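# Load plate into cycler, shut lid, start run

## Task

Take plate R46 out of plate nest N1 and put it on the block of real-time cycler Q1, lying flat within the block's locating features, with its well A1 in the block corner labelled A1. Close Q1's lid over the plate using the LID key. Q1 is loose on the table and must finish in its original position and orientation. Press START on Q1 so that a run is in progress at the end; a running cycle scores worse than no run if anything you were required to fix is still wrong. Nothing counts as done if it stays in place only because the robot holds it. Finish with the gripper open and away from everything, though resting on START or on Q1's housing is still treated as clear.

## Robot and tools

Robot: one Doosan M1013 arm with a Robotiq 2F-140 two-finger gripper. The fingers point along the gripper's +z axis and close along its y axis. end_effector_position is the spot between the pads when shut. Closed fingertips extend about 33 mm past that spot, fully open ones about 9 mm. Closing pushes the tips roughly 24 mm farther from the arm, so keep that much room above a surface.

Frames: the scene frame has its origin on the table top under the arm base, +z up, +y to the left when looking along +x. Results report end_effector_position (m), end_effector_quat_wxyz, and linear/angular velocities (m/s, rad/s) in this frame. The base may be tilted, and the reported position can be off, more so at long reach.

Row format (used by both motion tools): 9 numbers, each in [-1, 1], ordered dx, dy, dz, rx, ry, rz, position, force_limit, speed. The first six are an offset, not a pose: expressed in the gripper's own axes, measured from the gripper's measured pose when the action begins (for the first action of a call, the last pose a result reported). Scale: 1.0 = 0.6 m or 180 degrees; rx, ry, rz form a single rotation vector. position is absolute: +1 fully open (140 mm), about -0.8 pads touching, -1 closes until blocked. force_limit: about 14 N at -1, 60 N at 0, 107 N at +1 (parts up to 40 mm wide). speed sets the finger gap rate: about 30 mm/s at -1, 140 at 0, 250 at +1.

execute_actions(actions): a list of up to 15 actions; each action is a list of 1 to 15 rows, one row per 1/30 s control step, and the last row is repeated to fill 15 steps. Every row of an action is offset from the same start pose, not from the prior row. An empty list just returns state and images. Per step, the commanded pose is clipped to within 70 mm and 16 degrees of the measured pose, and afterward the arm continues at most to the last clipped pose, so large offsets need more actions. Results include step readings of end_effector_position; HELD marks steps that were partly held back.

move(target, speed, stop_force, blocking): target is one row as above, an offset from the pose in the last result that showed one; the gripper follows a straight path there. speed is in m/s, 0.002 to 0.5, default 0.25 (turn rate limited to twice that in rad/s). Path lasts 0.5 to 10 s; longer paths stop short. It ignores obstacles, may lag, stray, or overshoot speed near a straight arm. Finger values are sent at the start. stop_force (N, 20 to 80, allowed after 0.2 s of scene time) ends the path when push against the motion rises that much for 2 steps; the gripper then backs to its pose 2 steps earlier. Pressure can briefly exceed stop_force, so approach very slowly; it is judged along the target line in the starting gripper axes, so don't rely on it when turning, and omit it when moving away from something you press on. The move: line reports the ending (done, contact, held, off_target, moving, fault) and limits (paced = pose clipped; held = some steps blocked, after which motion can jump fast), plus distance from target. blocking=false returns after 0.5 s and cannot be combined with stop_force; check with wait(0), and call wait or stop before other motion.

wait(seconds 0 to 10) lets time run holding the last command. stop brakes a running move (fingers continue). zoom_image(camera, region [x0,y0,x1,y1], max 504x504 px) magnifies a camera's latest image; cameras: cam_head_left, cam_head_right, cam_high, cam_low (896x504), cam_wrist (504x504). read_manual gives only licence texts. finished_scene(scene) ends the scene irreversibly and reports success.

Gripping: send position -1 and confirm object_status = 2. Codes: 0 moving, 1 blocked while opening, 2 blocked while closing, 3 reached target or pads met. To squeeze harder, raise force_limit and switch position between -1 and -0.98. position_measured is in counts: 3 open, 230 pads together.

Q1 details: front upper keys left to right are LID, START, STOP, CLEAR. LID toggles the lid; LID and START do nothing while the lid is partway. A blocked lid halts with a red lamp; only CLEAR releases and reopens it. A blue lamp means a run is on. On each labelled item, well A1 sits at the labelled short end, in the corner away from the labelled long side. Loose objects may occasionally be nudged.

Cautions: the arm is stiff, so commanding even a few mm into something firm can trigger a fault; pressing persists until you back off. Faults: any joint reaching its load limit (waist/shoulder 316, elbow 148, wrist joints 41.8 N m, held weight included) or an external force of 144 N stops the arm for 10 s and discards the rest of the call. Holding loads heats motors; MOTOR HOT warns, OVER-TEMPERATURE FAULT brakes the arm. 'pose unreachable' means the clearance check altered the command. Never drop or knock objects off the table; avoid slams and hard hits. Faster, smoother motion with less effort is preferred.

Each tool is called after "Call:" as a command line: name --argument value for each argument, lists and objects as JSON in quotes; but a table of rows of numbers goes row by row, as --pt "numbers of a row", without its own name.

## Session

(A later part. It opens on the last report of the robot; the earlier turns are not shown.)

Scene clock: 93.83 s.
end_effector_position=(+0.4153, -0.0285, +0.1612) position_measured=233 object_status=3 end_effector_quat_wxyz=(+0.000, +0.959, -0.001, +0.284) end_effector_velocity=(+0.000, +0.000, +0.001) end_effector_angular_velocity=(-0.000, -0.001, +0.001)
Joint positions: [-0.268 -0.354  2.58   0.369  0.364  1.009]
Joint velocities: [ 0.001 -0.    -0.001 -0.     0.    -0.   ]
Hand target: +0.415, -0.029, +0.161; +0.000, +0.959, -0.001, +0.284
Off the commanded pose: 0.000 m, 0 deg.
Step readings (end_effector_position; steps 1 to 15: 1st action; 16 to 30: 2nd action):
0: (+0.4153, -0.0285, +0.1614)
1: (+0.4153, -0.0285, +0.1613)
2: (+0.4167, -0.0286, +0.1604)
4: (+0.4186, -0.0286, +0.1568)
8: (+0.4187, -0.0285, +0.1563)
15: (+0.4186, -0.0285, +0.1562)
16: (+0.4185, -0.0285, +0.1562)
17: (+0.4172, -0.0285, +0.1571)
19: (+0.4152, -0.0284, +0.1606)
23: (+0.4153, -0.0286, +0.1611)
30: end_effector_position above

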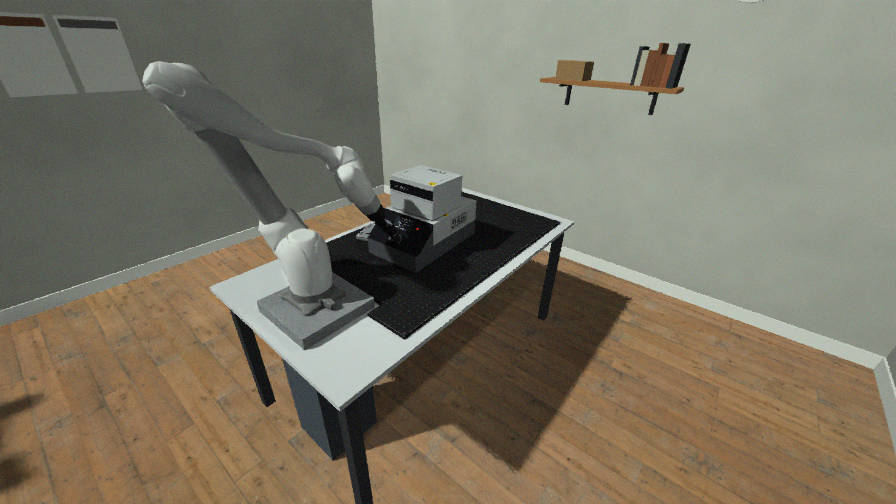

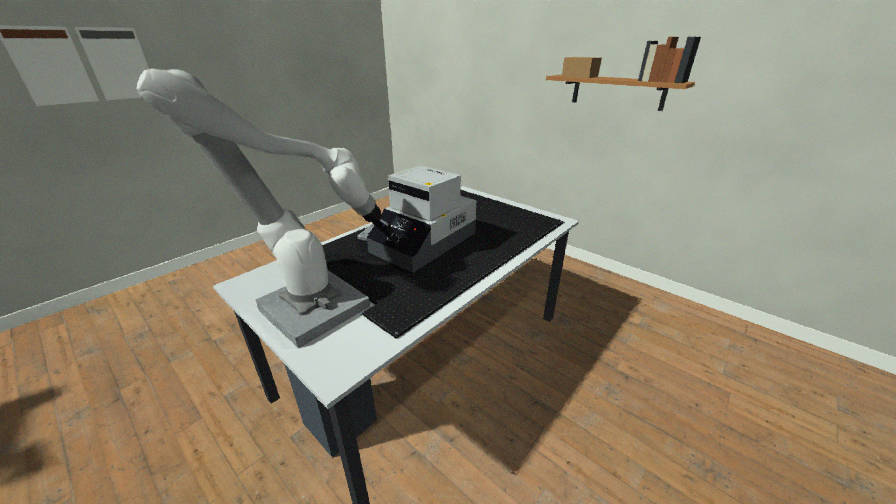

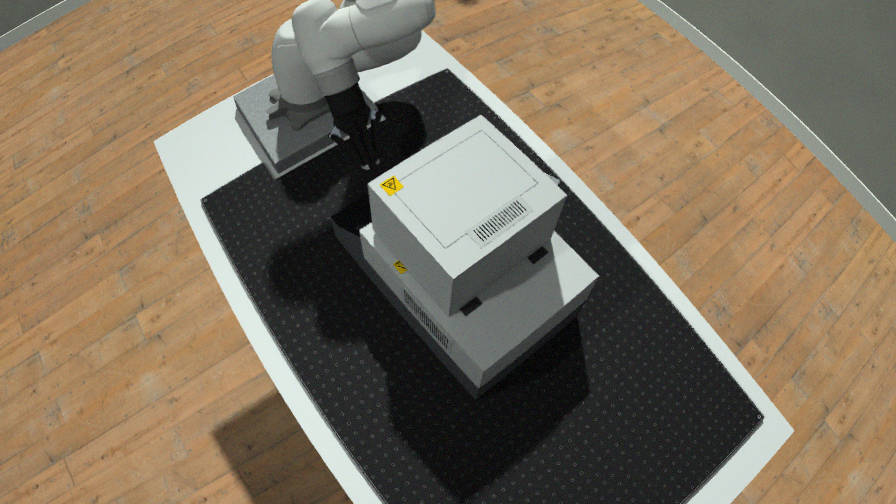

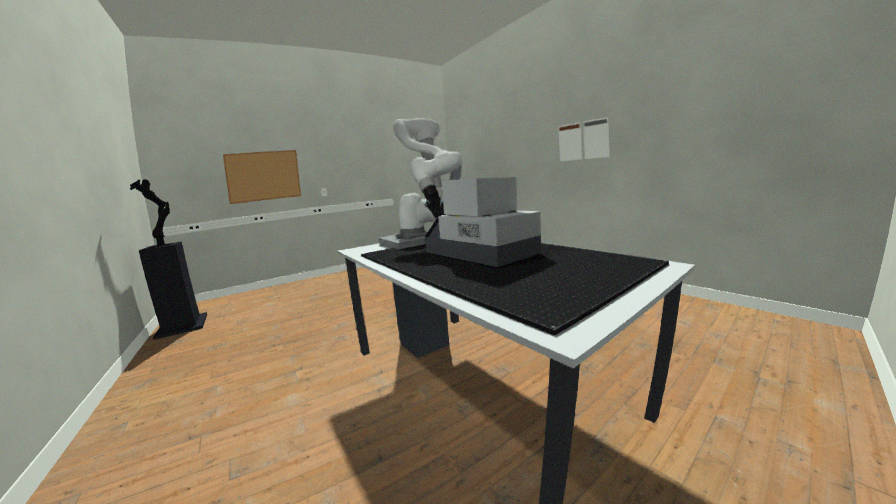

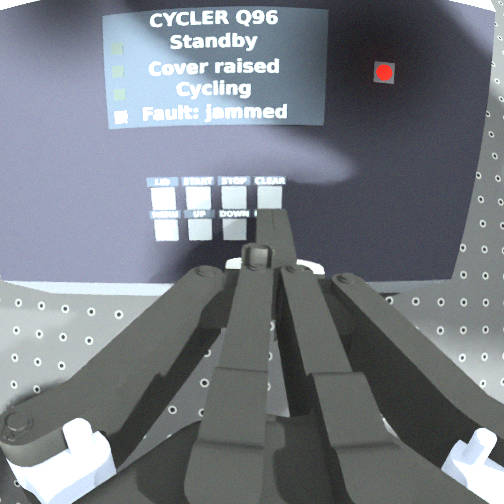

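Call:
execute_actions --actions '[[[0,0,0.0114,0,0,0,-1,0,0.5]],[[0,0,-0.011,0,0,0,-1,0,0.5]]]'

Scene clock: 95.03 s.
end_effector_position=(+0.4155, -0.0285, +0.1610) position_measured=233 object_status=3 end_effector_quat_wxyz=(+0.000, +0.959, -0.001, +0.284) end_effector_velocity=(+0.000, -0.000, +0.000) end_effector_angular_velocity=(-0.001, -0.000, -0.000)
Joint positions: [-0.268 -0.353  2.58   0.369  0.363  1.008]
Joint velocities: [-0.     0.    -0.001 -0.    -0.    -0.   ]
Hand target: +0.416, -0.029, +0.161; +0.000, +0.959, -0.001, +0.284
Off the commanded pose: 0.000 m, 0 deg.
Step readings (end_effector_position; steps 1 to 15: 1st action; 16 to 30: 2nd action):
0: (+0.4153, -0.0285, +0.1612)
1: (+0.4154, -0.0285, +0.1612)
2: (+0.4168, -0.0286, +0.1602)
4: (+0.4190, -0.0287, +0.1561)
8: (+0.4192, -0.0285, +0.1557)
15: (+0.4191, -0.0285, +0.1555)
16: (+0.4190, -0.0285, +0.1556)
17: (+0.4176, -0.0285, +0.1565)
19: (+0.4154, -0.0284, +0.1603)
23: (+0.4154, -0.0286, +0.1609)
30: end_effector_position above

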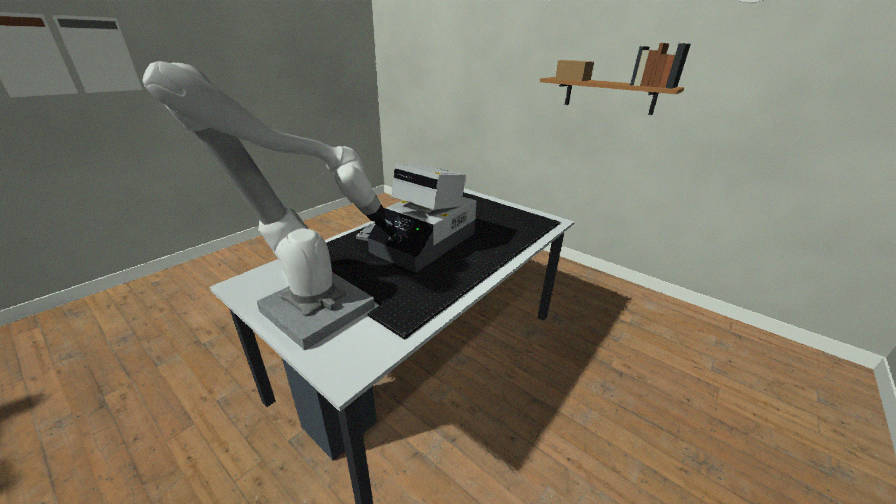

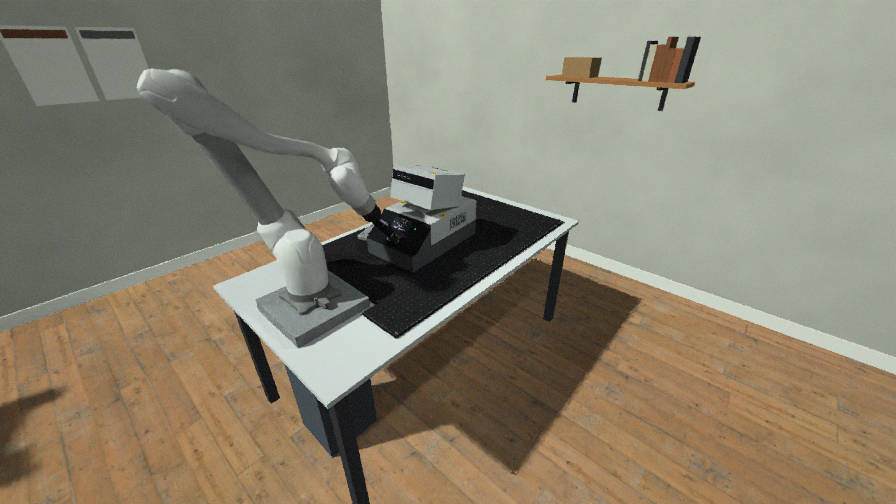

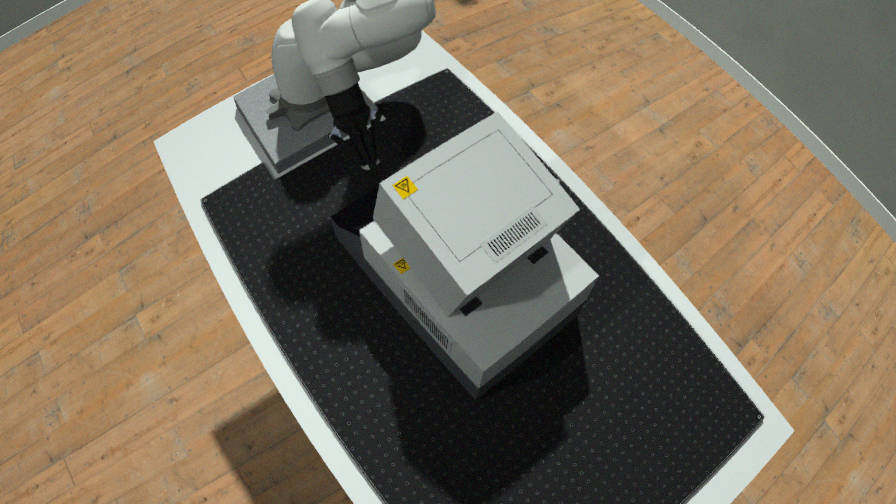

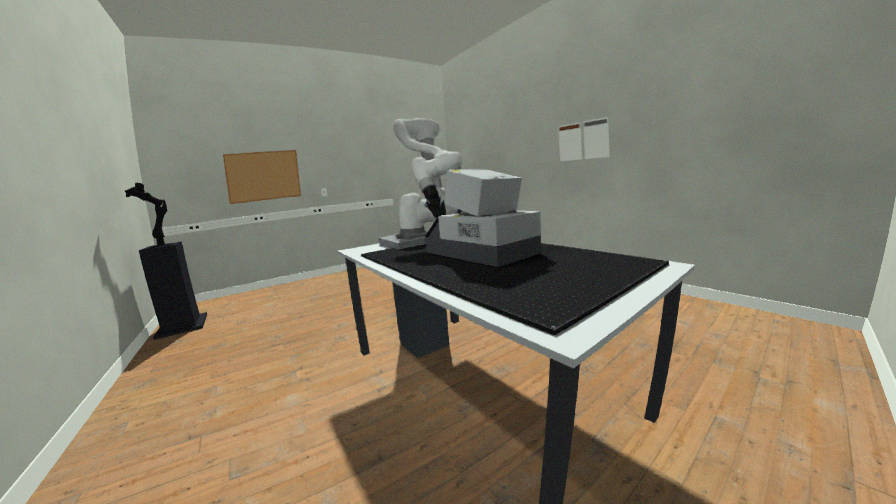

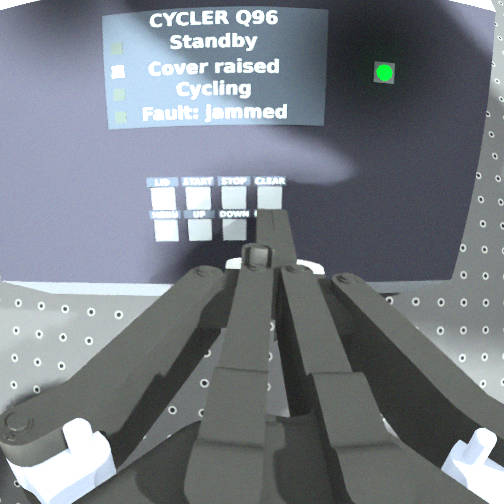

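Call:
move --target '[0.1453,-0.0475,-0.2238,0,0,0,-1,0,0.5]' --speed 0.1

Call:
wait --seconds 3

Scene clock: 97.23 s.
end_effector_position=(+0.4159, -0.0004, +0.3212) position_measured=233 object_status=3 end_effector_quat_wxyz=(+0.000, +0.959, -0.001, +0.284) end_effector_velocity=(+0.000, -0.000, +0.000) end_effector_angular_velocity=(-0.000, -0.000, +0.000)
Joint positions: [-0.139 -0.537  2.347  0.086  0.749  1.401]
Joint velocities: [ 0.    -0.    -0.    -0.001 -0.     0.001]
Hand target: +0.416, -0.000, +0.321; +0.000, +0.959, -0.001, +0.284
Off the commanded pose: 0.000 m, 0 deg.
move: done

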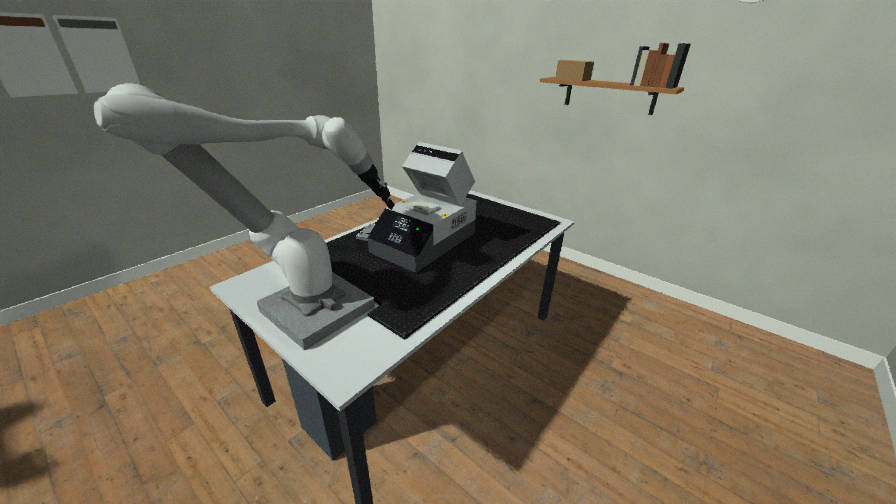

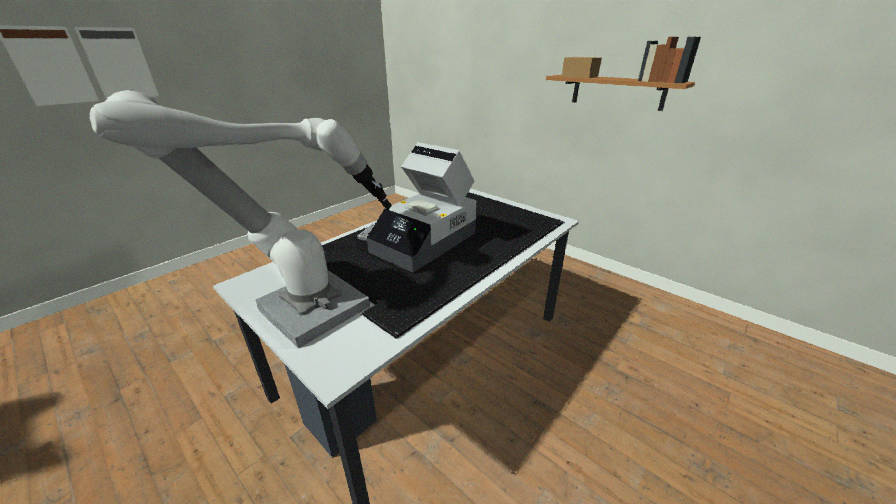

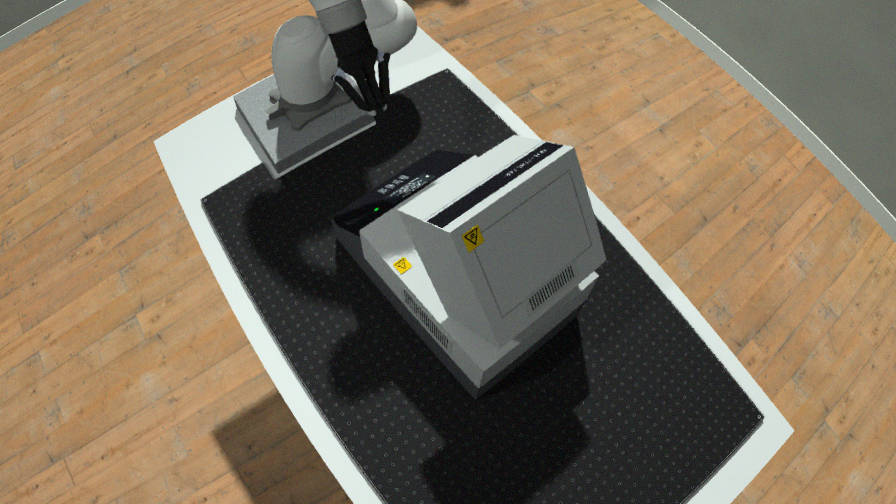

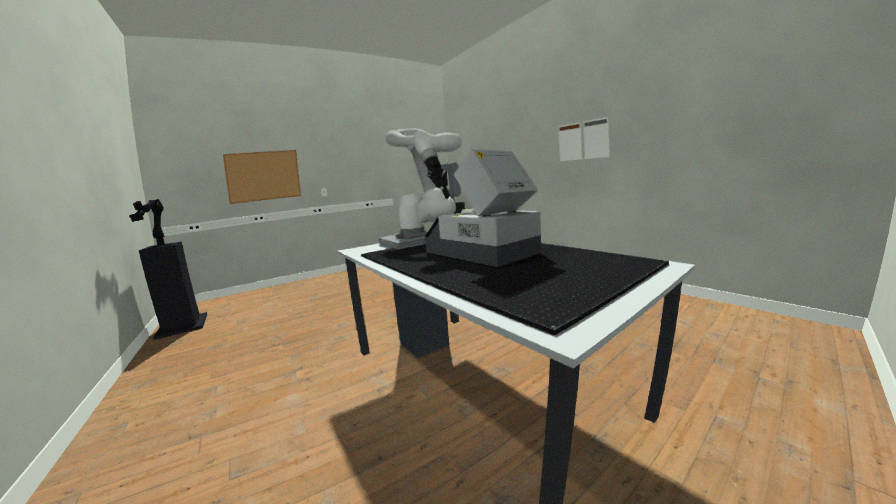

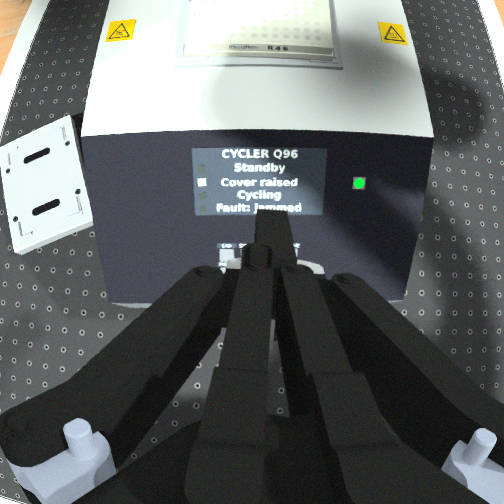

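Scene clock: 100.23 s.
end_effector_position=(+0.4160, -0.0004, +0.3212) position_measured=233 object_status=3 end_effector_quat_wxyz=(+0.000, +0.959, -0.001, +0.284) end_effector_velocity=(+0.000, +0.000, +0.000) end_effector_angular_velocity=(-0.000, -0.000, +0.000)
Joint positions: [-0.139 -0.537  2.347  0.086  0.749  1.401]
Joint velocities: [ 0.  0. -0. -0.  0.  0.]
Hand target: +0.416, -0.000, +0.321; +0.000, +0.959, -0.001, +0.284
Off the commanded pose: 0.000 m, 0 deg.
wait: 3.00 s; at rest by 0.17 s

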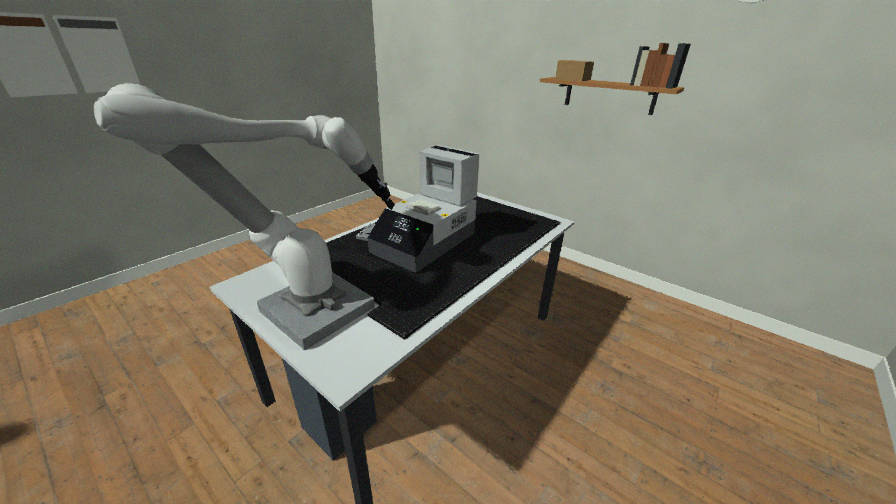

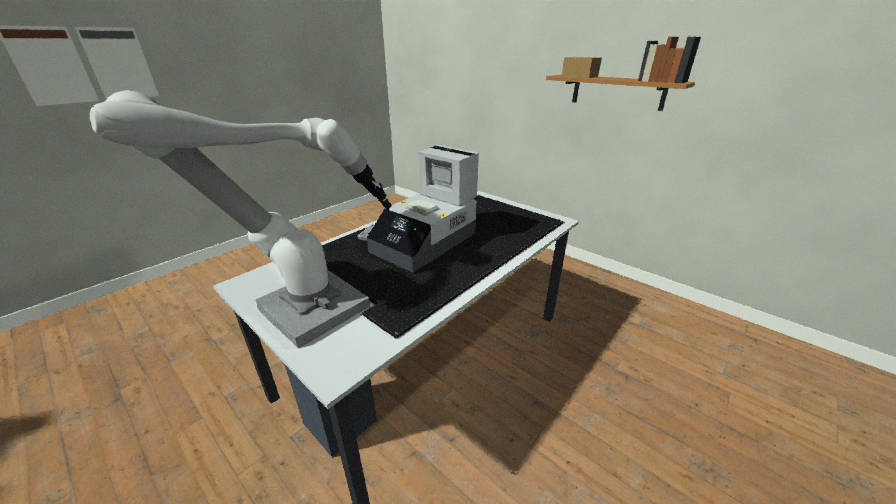

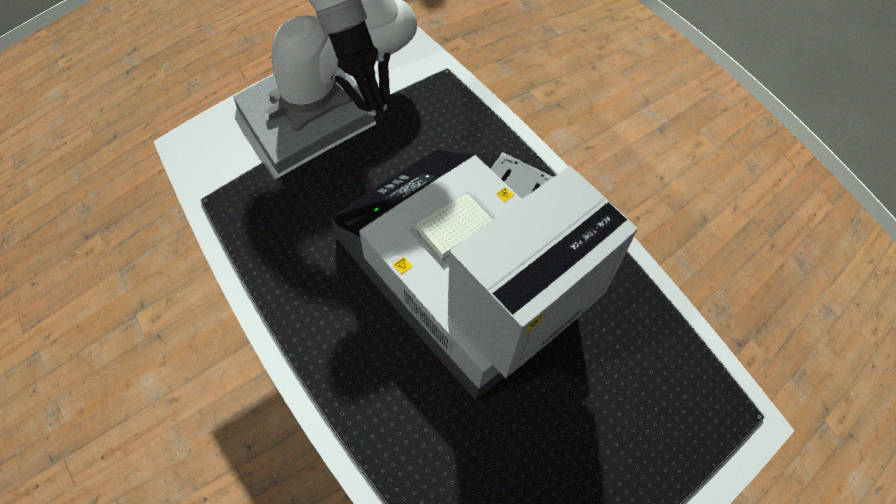

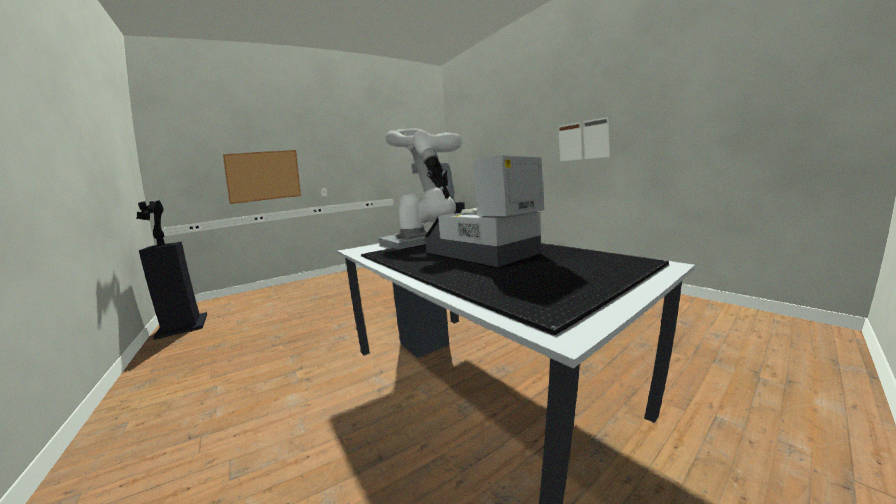

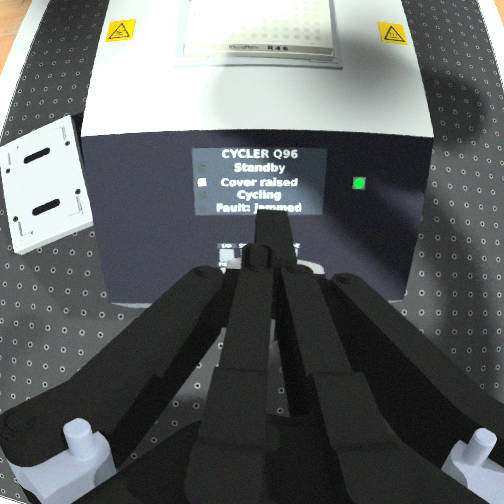

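Call:
zoom_image --camera "cam_wrist" --region '[140, 0, 380, 100]'

Call:
zoom_image --camera "cam_head_left" --region '[370, 170, 490, 240]'

Call:
zoom_image --camera "cam_high" --region '[390, 170, 530, 280]'

Region (140, 0, 380, 100) of cam_wrist's 504x504 image, scaled by 2.100, with more detail than that image has; it fills the top 210 rows of this view, and the rest is white.

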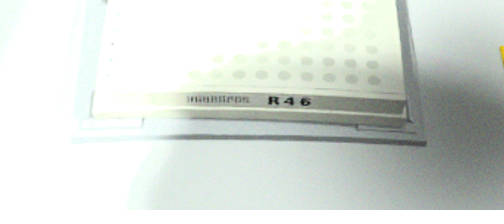

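Region (370, 170, 490, 240) of cam_head_left's 896x504 image, scaled by 4.200, with more detail than that image has; it fills the top 294 rows of this view, and the rest is white.

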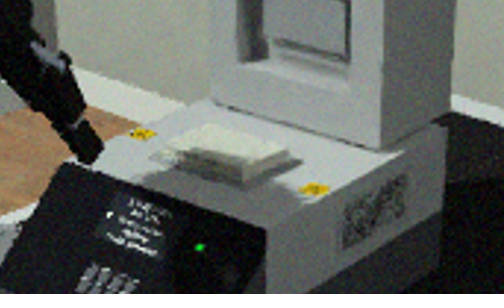

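Region (390, 170, 530, 280) of cam_high's 896x504 image, scaled by 3.600, with more detail than that image has; it fills the top 396 rows of this view, and the rest is white.

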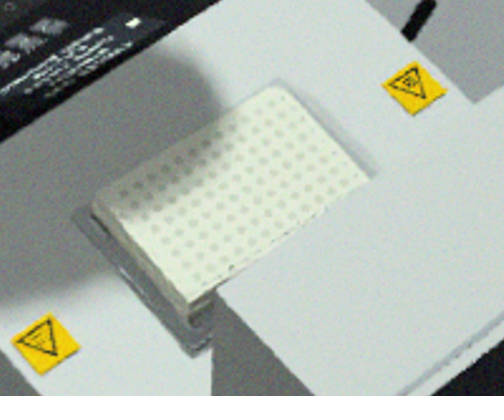

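Call:
zoom_image --camera "cam_head_right" --region '[395, 190, 455, 225]'

Call:
zoom_image --camera "cam_low" --region '[430, 190, 520, 240]'

Region (395, 190, 455, 225) of cam_head_right's 896x504 image, scaled by 8.400, with more detail than that image has; it fills the top 294 rows of this view, and the rest is white.

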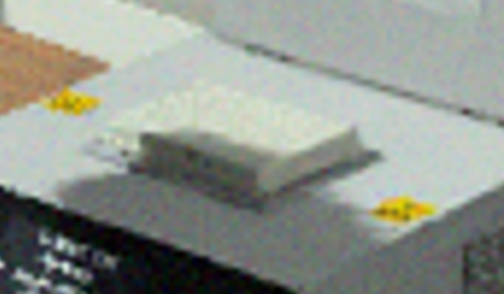

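Region (430, 190, 520, 240) of cam_low's 896x504 image, scaled by 5.600, with more detail than that image has.

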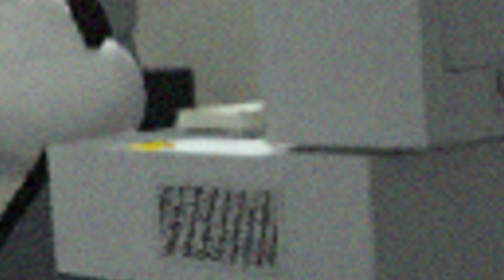

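Call:
move --target '[0.319,-0.0147,0.2295,0.1436,-0.1436,-0.485,0.45,-0.3,0]' --speed 0.2

Call:
zoom_image --camera "cam_wrist" --region '[130, 30, 430, 380]'

Scene clock: 106.33 s.
end_effector_position=(+0.6515, +0.0076, +0.3096) position_measured=72 object_status=3 end_effector_quat_wxyz=(-0.000, +0.708, +0.706, +0.000) end_effector_velocity=(+0.000, -0.000, +0.000) end_effector_angular_velocity=(+0.000, +0.000, +0.001)
Joint positions: [-0.047  0.177  1.69  -0.011  1.263 -0.027]
Joint velocities: [-0.     0.    -0.001  0.     0.    -0.001]
Hand target: +0.652, +0.008, +0.310; -0.000, +0.708, +0.706, +0.000
Off the commanded pose: 0.000 m, 0 deg.
move: done

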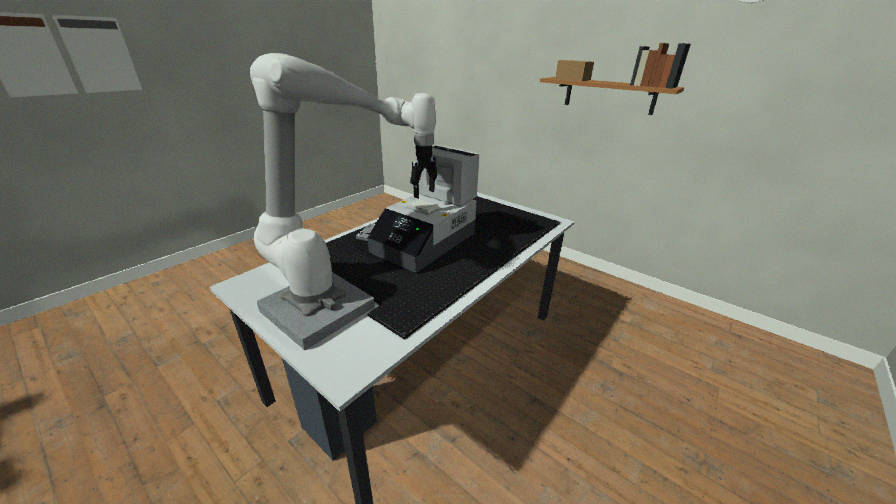

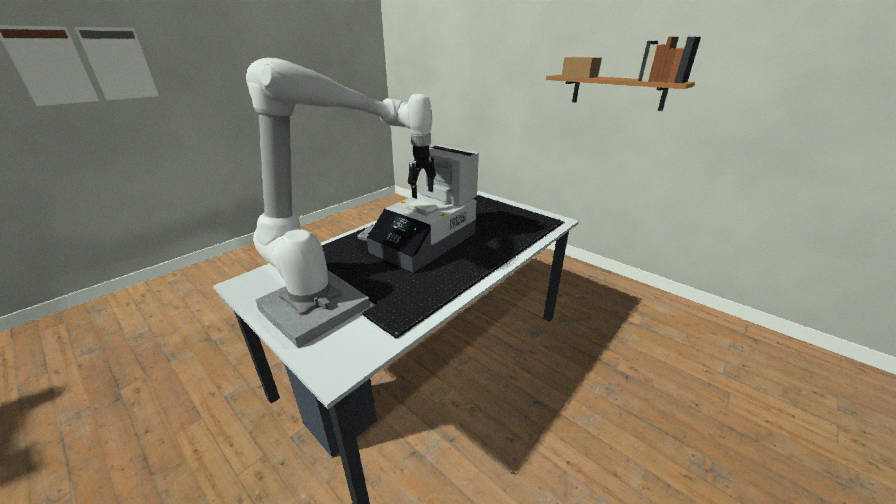

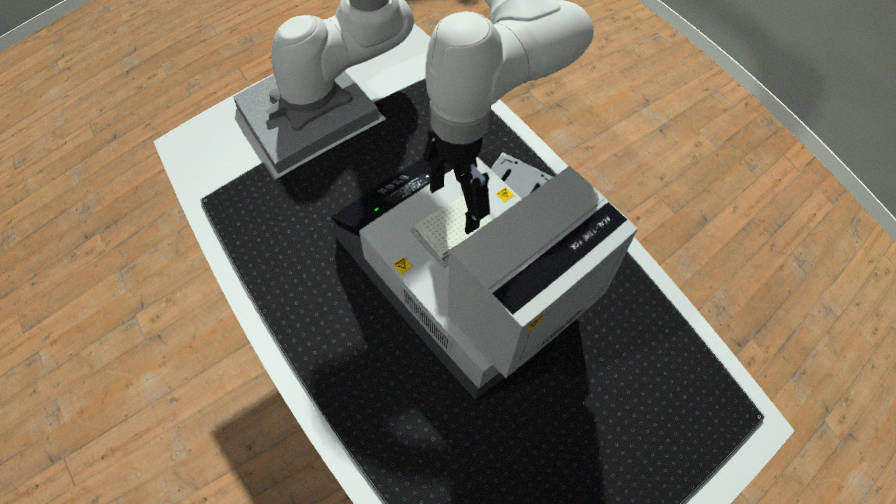

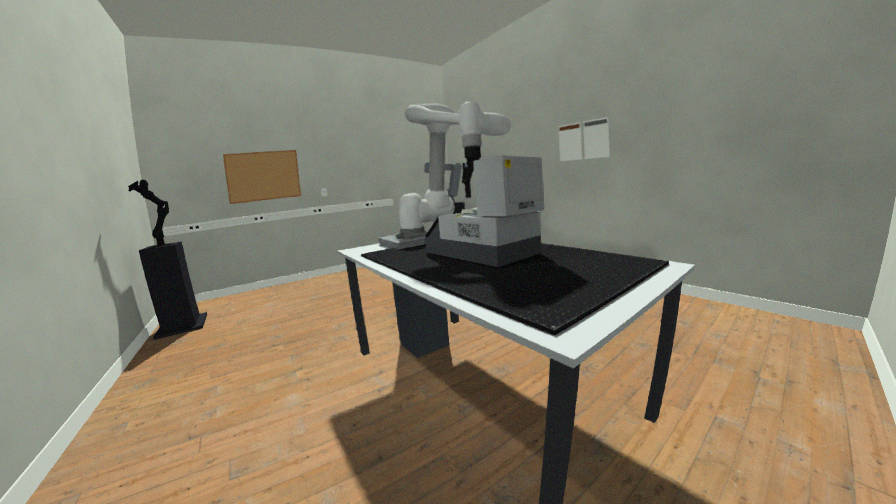

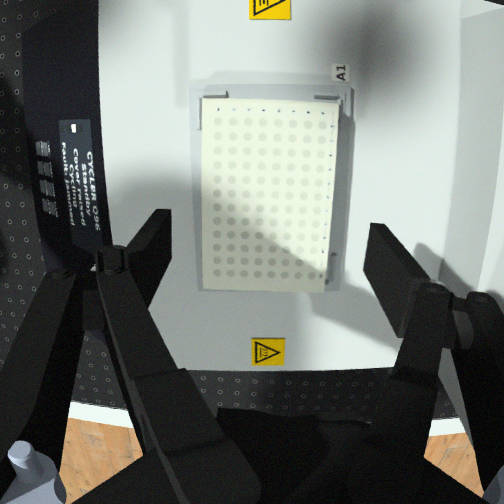

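Region (130, 30, 430, 380) of cam_wrist's 504x504 image, scaled by 1.440, with more detail than that image has; it fills the left 432 columns of this view, and the rest is white.

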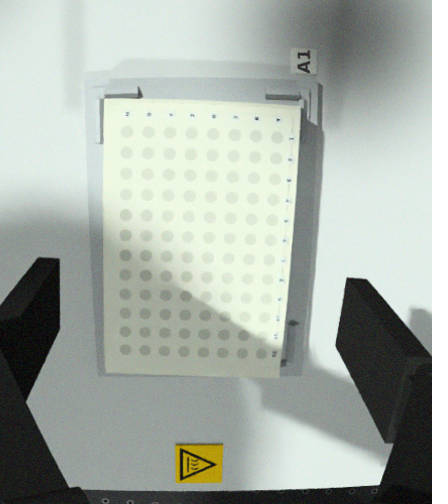

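Call:
move --target '[0.08,0.05,0.045,0,0,0,-1,0,0.5]' --speed 0.1

Call:
move --target '[0,0,0.04,0,0,0,-1,0,0.5]' --speed 0.006 --stop_force 20

Scene clock: 108.97 s.
end_effector_position=(+0.6817, +0.0556, +0.2827) position_measured=233 object_status=3 end_effector_quat_wxyz=(-0.000, +0.708, +0.706, +0.000) end_effector_velocity=(+0.001, -0.000, +0.001) end_effector_angular_velocity=(+0.000, -0.001, -0.001)
Joint positions: [ 0.025  0.241  1.66  -0.012  1.228  0.046]
Joint velocities: [-0.     0.    -0.001  0.     0.     0.001]
Hand target: +0.682, +0.056, +0.283; -0.000, +0.708, +0.706, +0.000
Off the commanded pose: 0.000 m, 0 deg.
move: done

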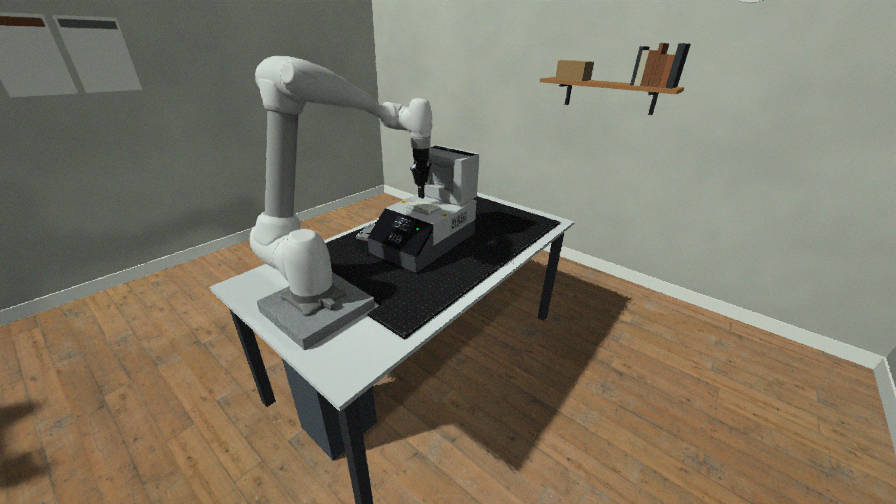

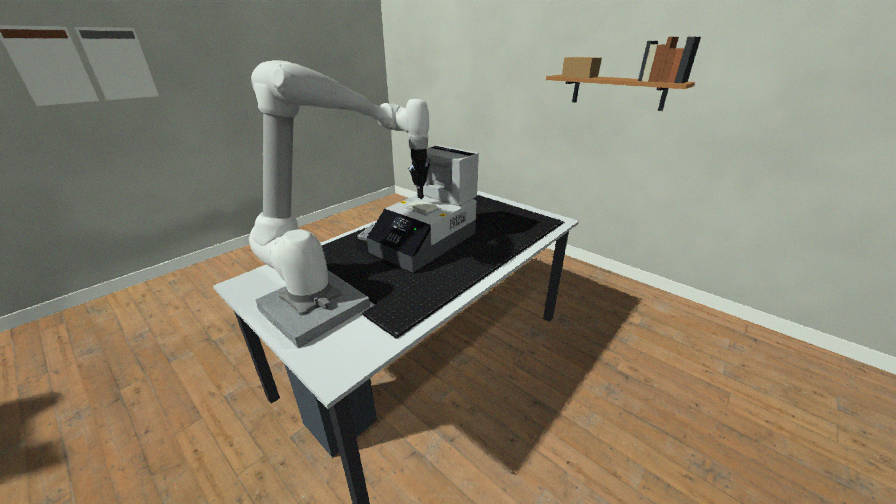

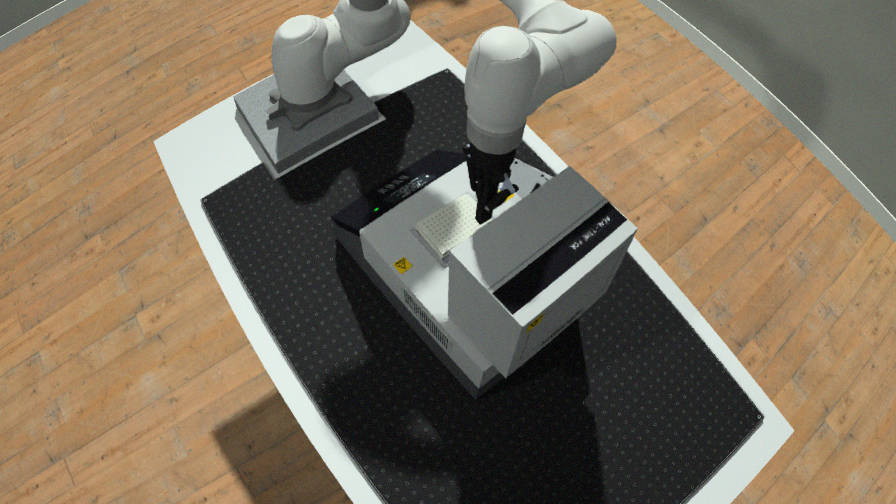

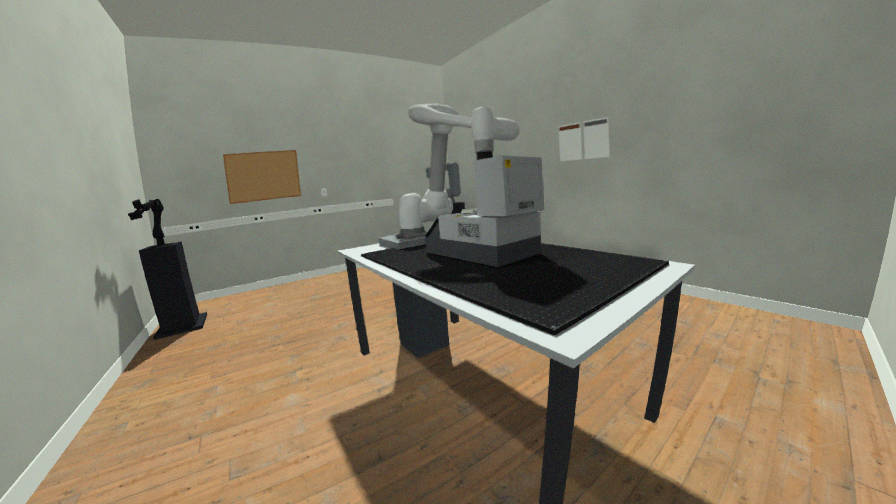

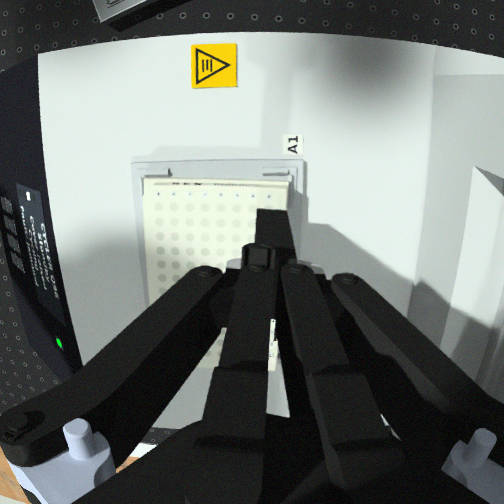

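Scene clock: 112.23 s.
end_effector_position=(+0.6816, +0.0556, +0.2649) position_measured=233 object_status=3 end_effector_quat_wxyz=(-0.000, +0.708, +0.706, +0.000) end_effector_velocity=(+0.001, +0.000, +0.001) end_effector_angular_velocity=(+0.000, -0.002, -0.001)
Joint positions: [ 0.025  0.251  1.681 -0.012  1.197  0.046]
Joint velocities: [ 0.     0.    -0.003  0.     0.001  0.001]
Hand target: +0.682, +0.056, +0.265; -0.000, +0.708, +0.706, +0.001
Off the commanded pose: 0.006 m, 0 deg.
move: contact

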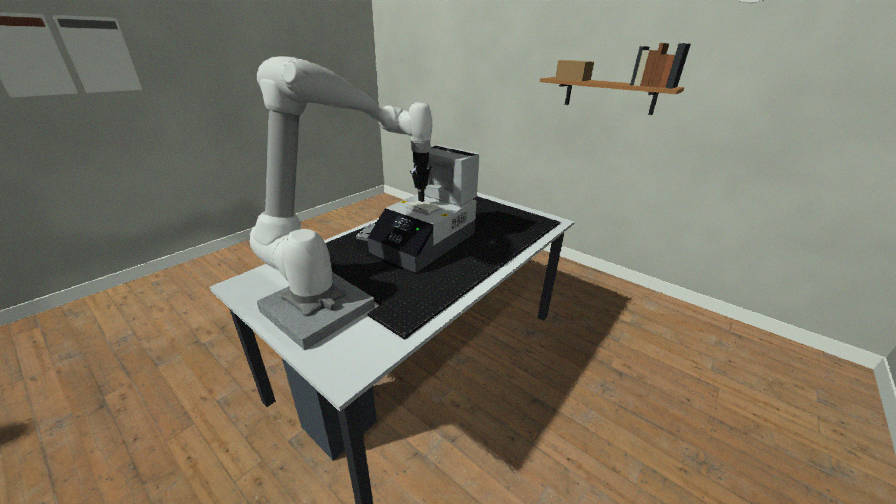

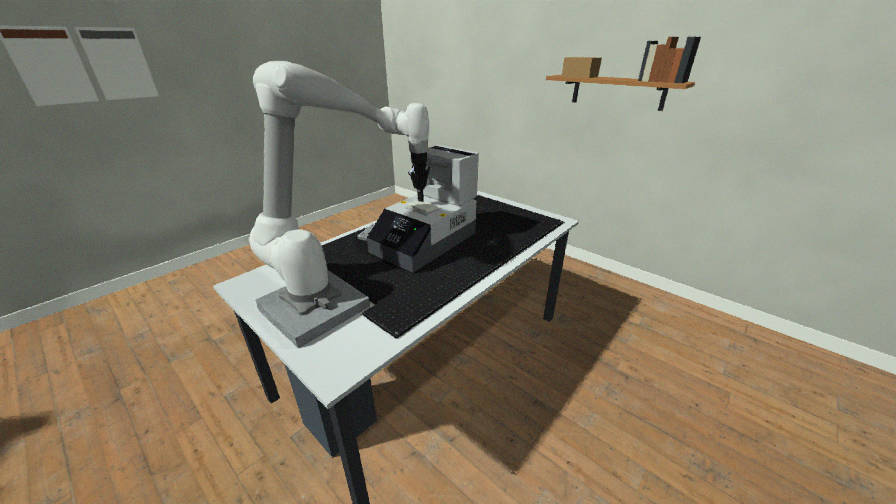

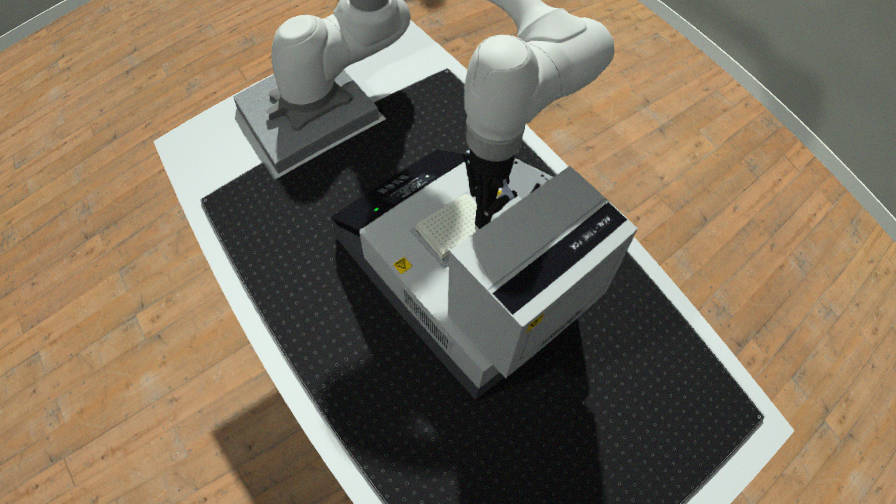

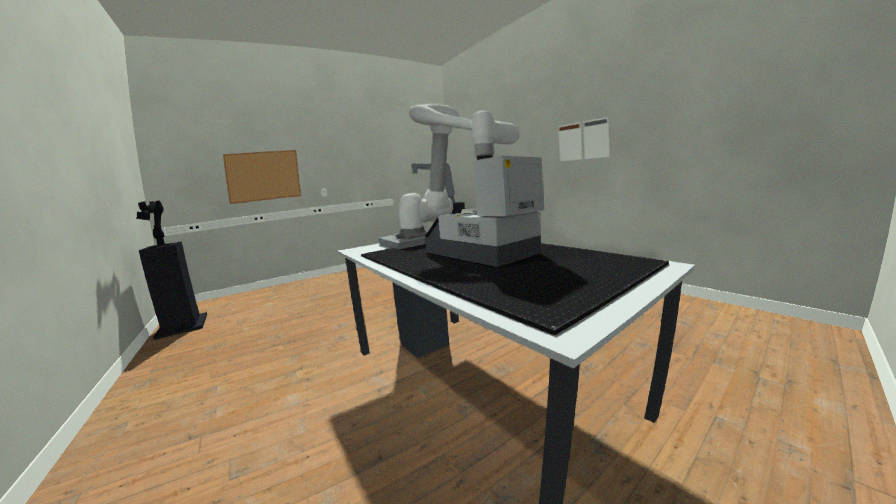

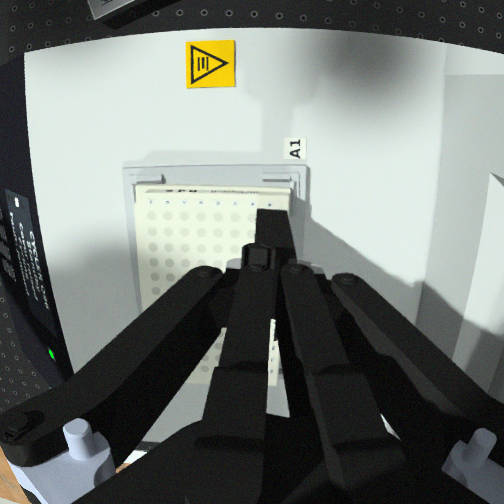

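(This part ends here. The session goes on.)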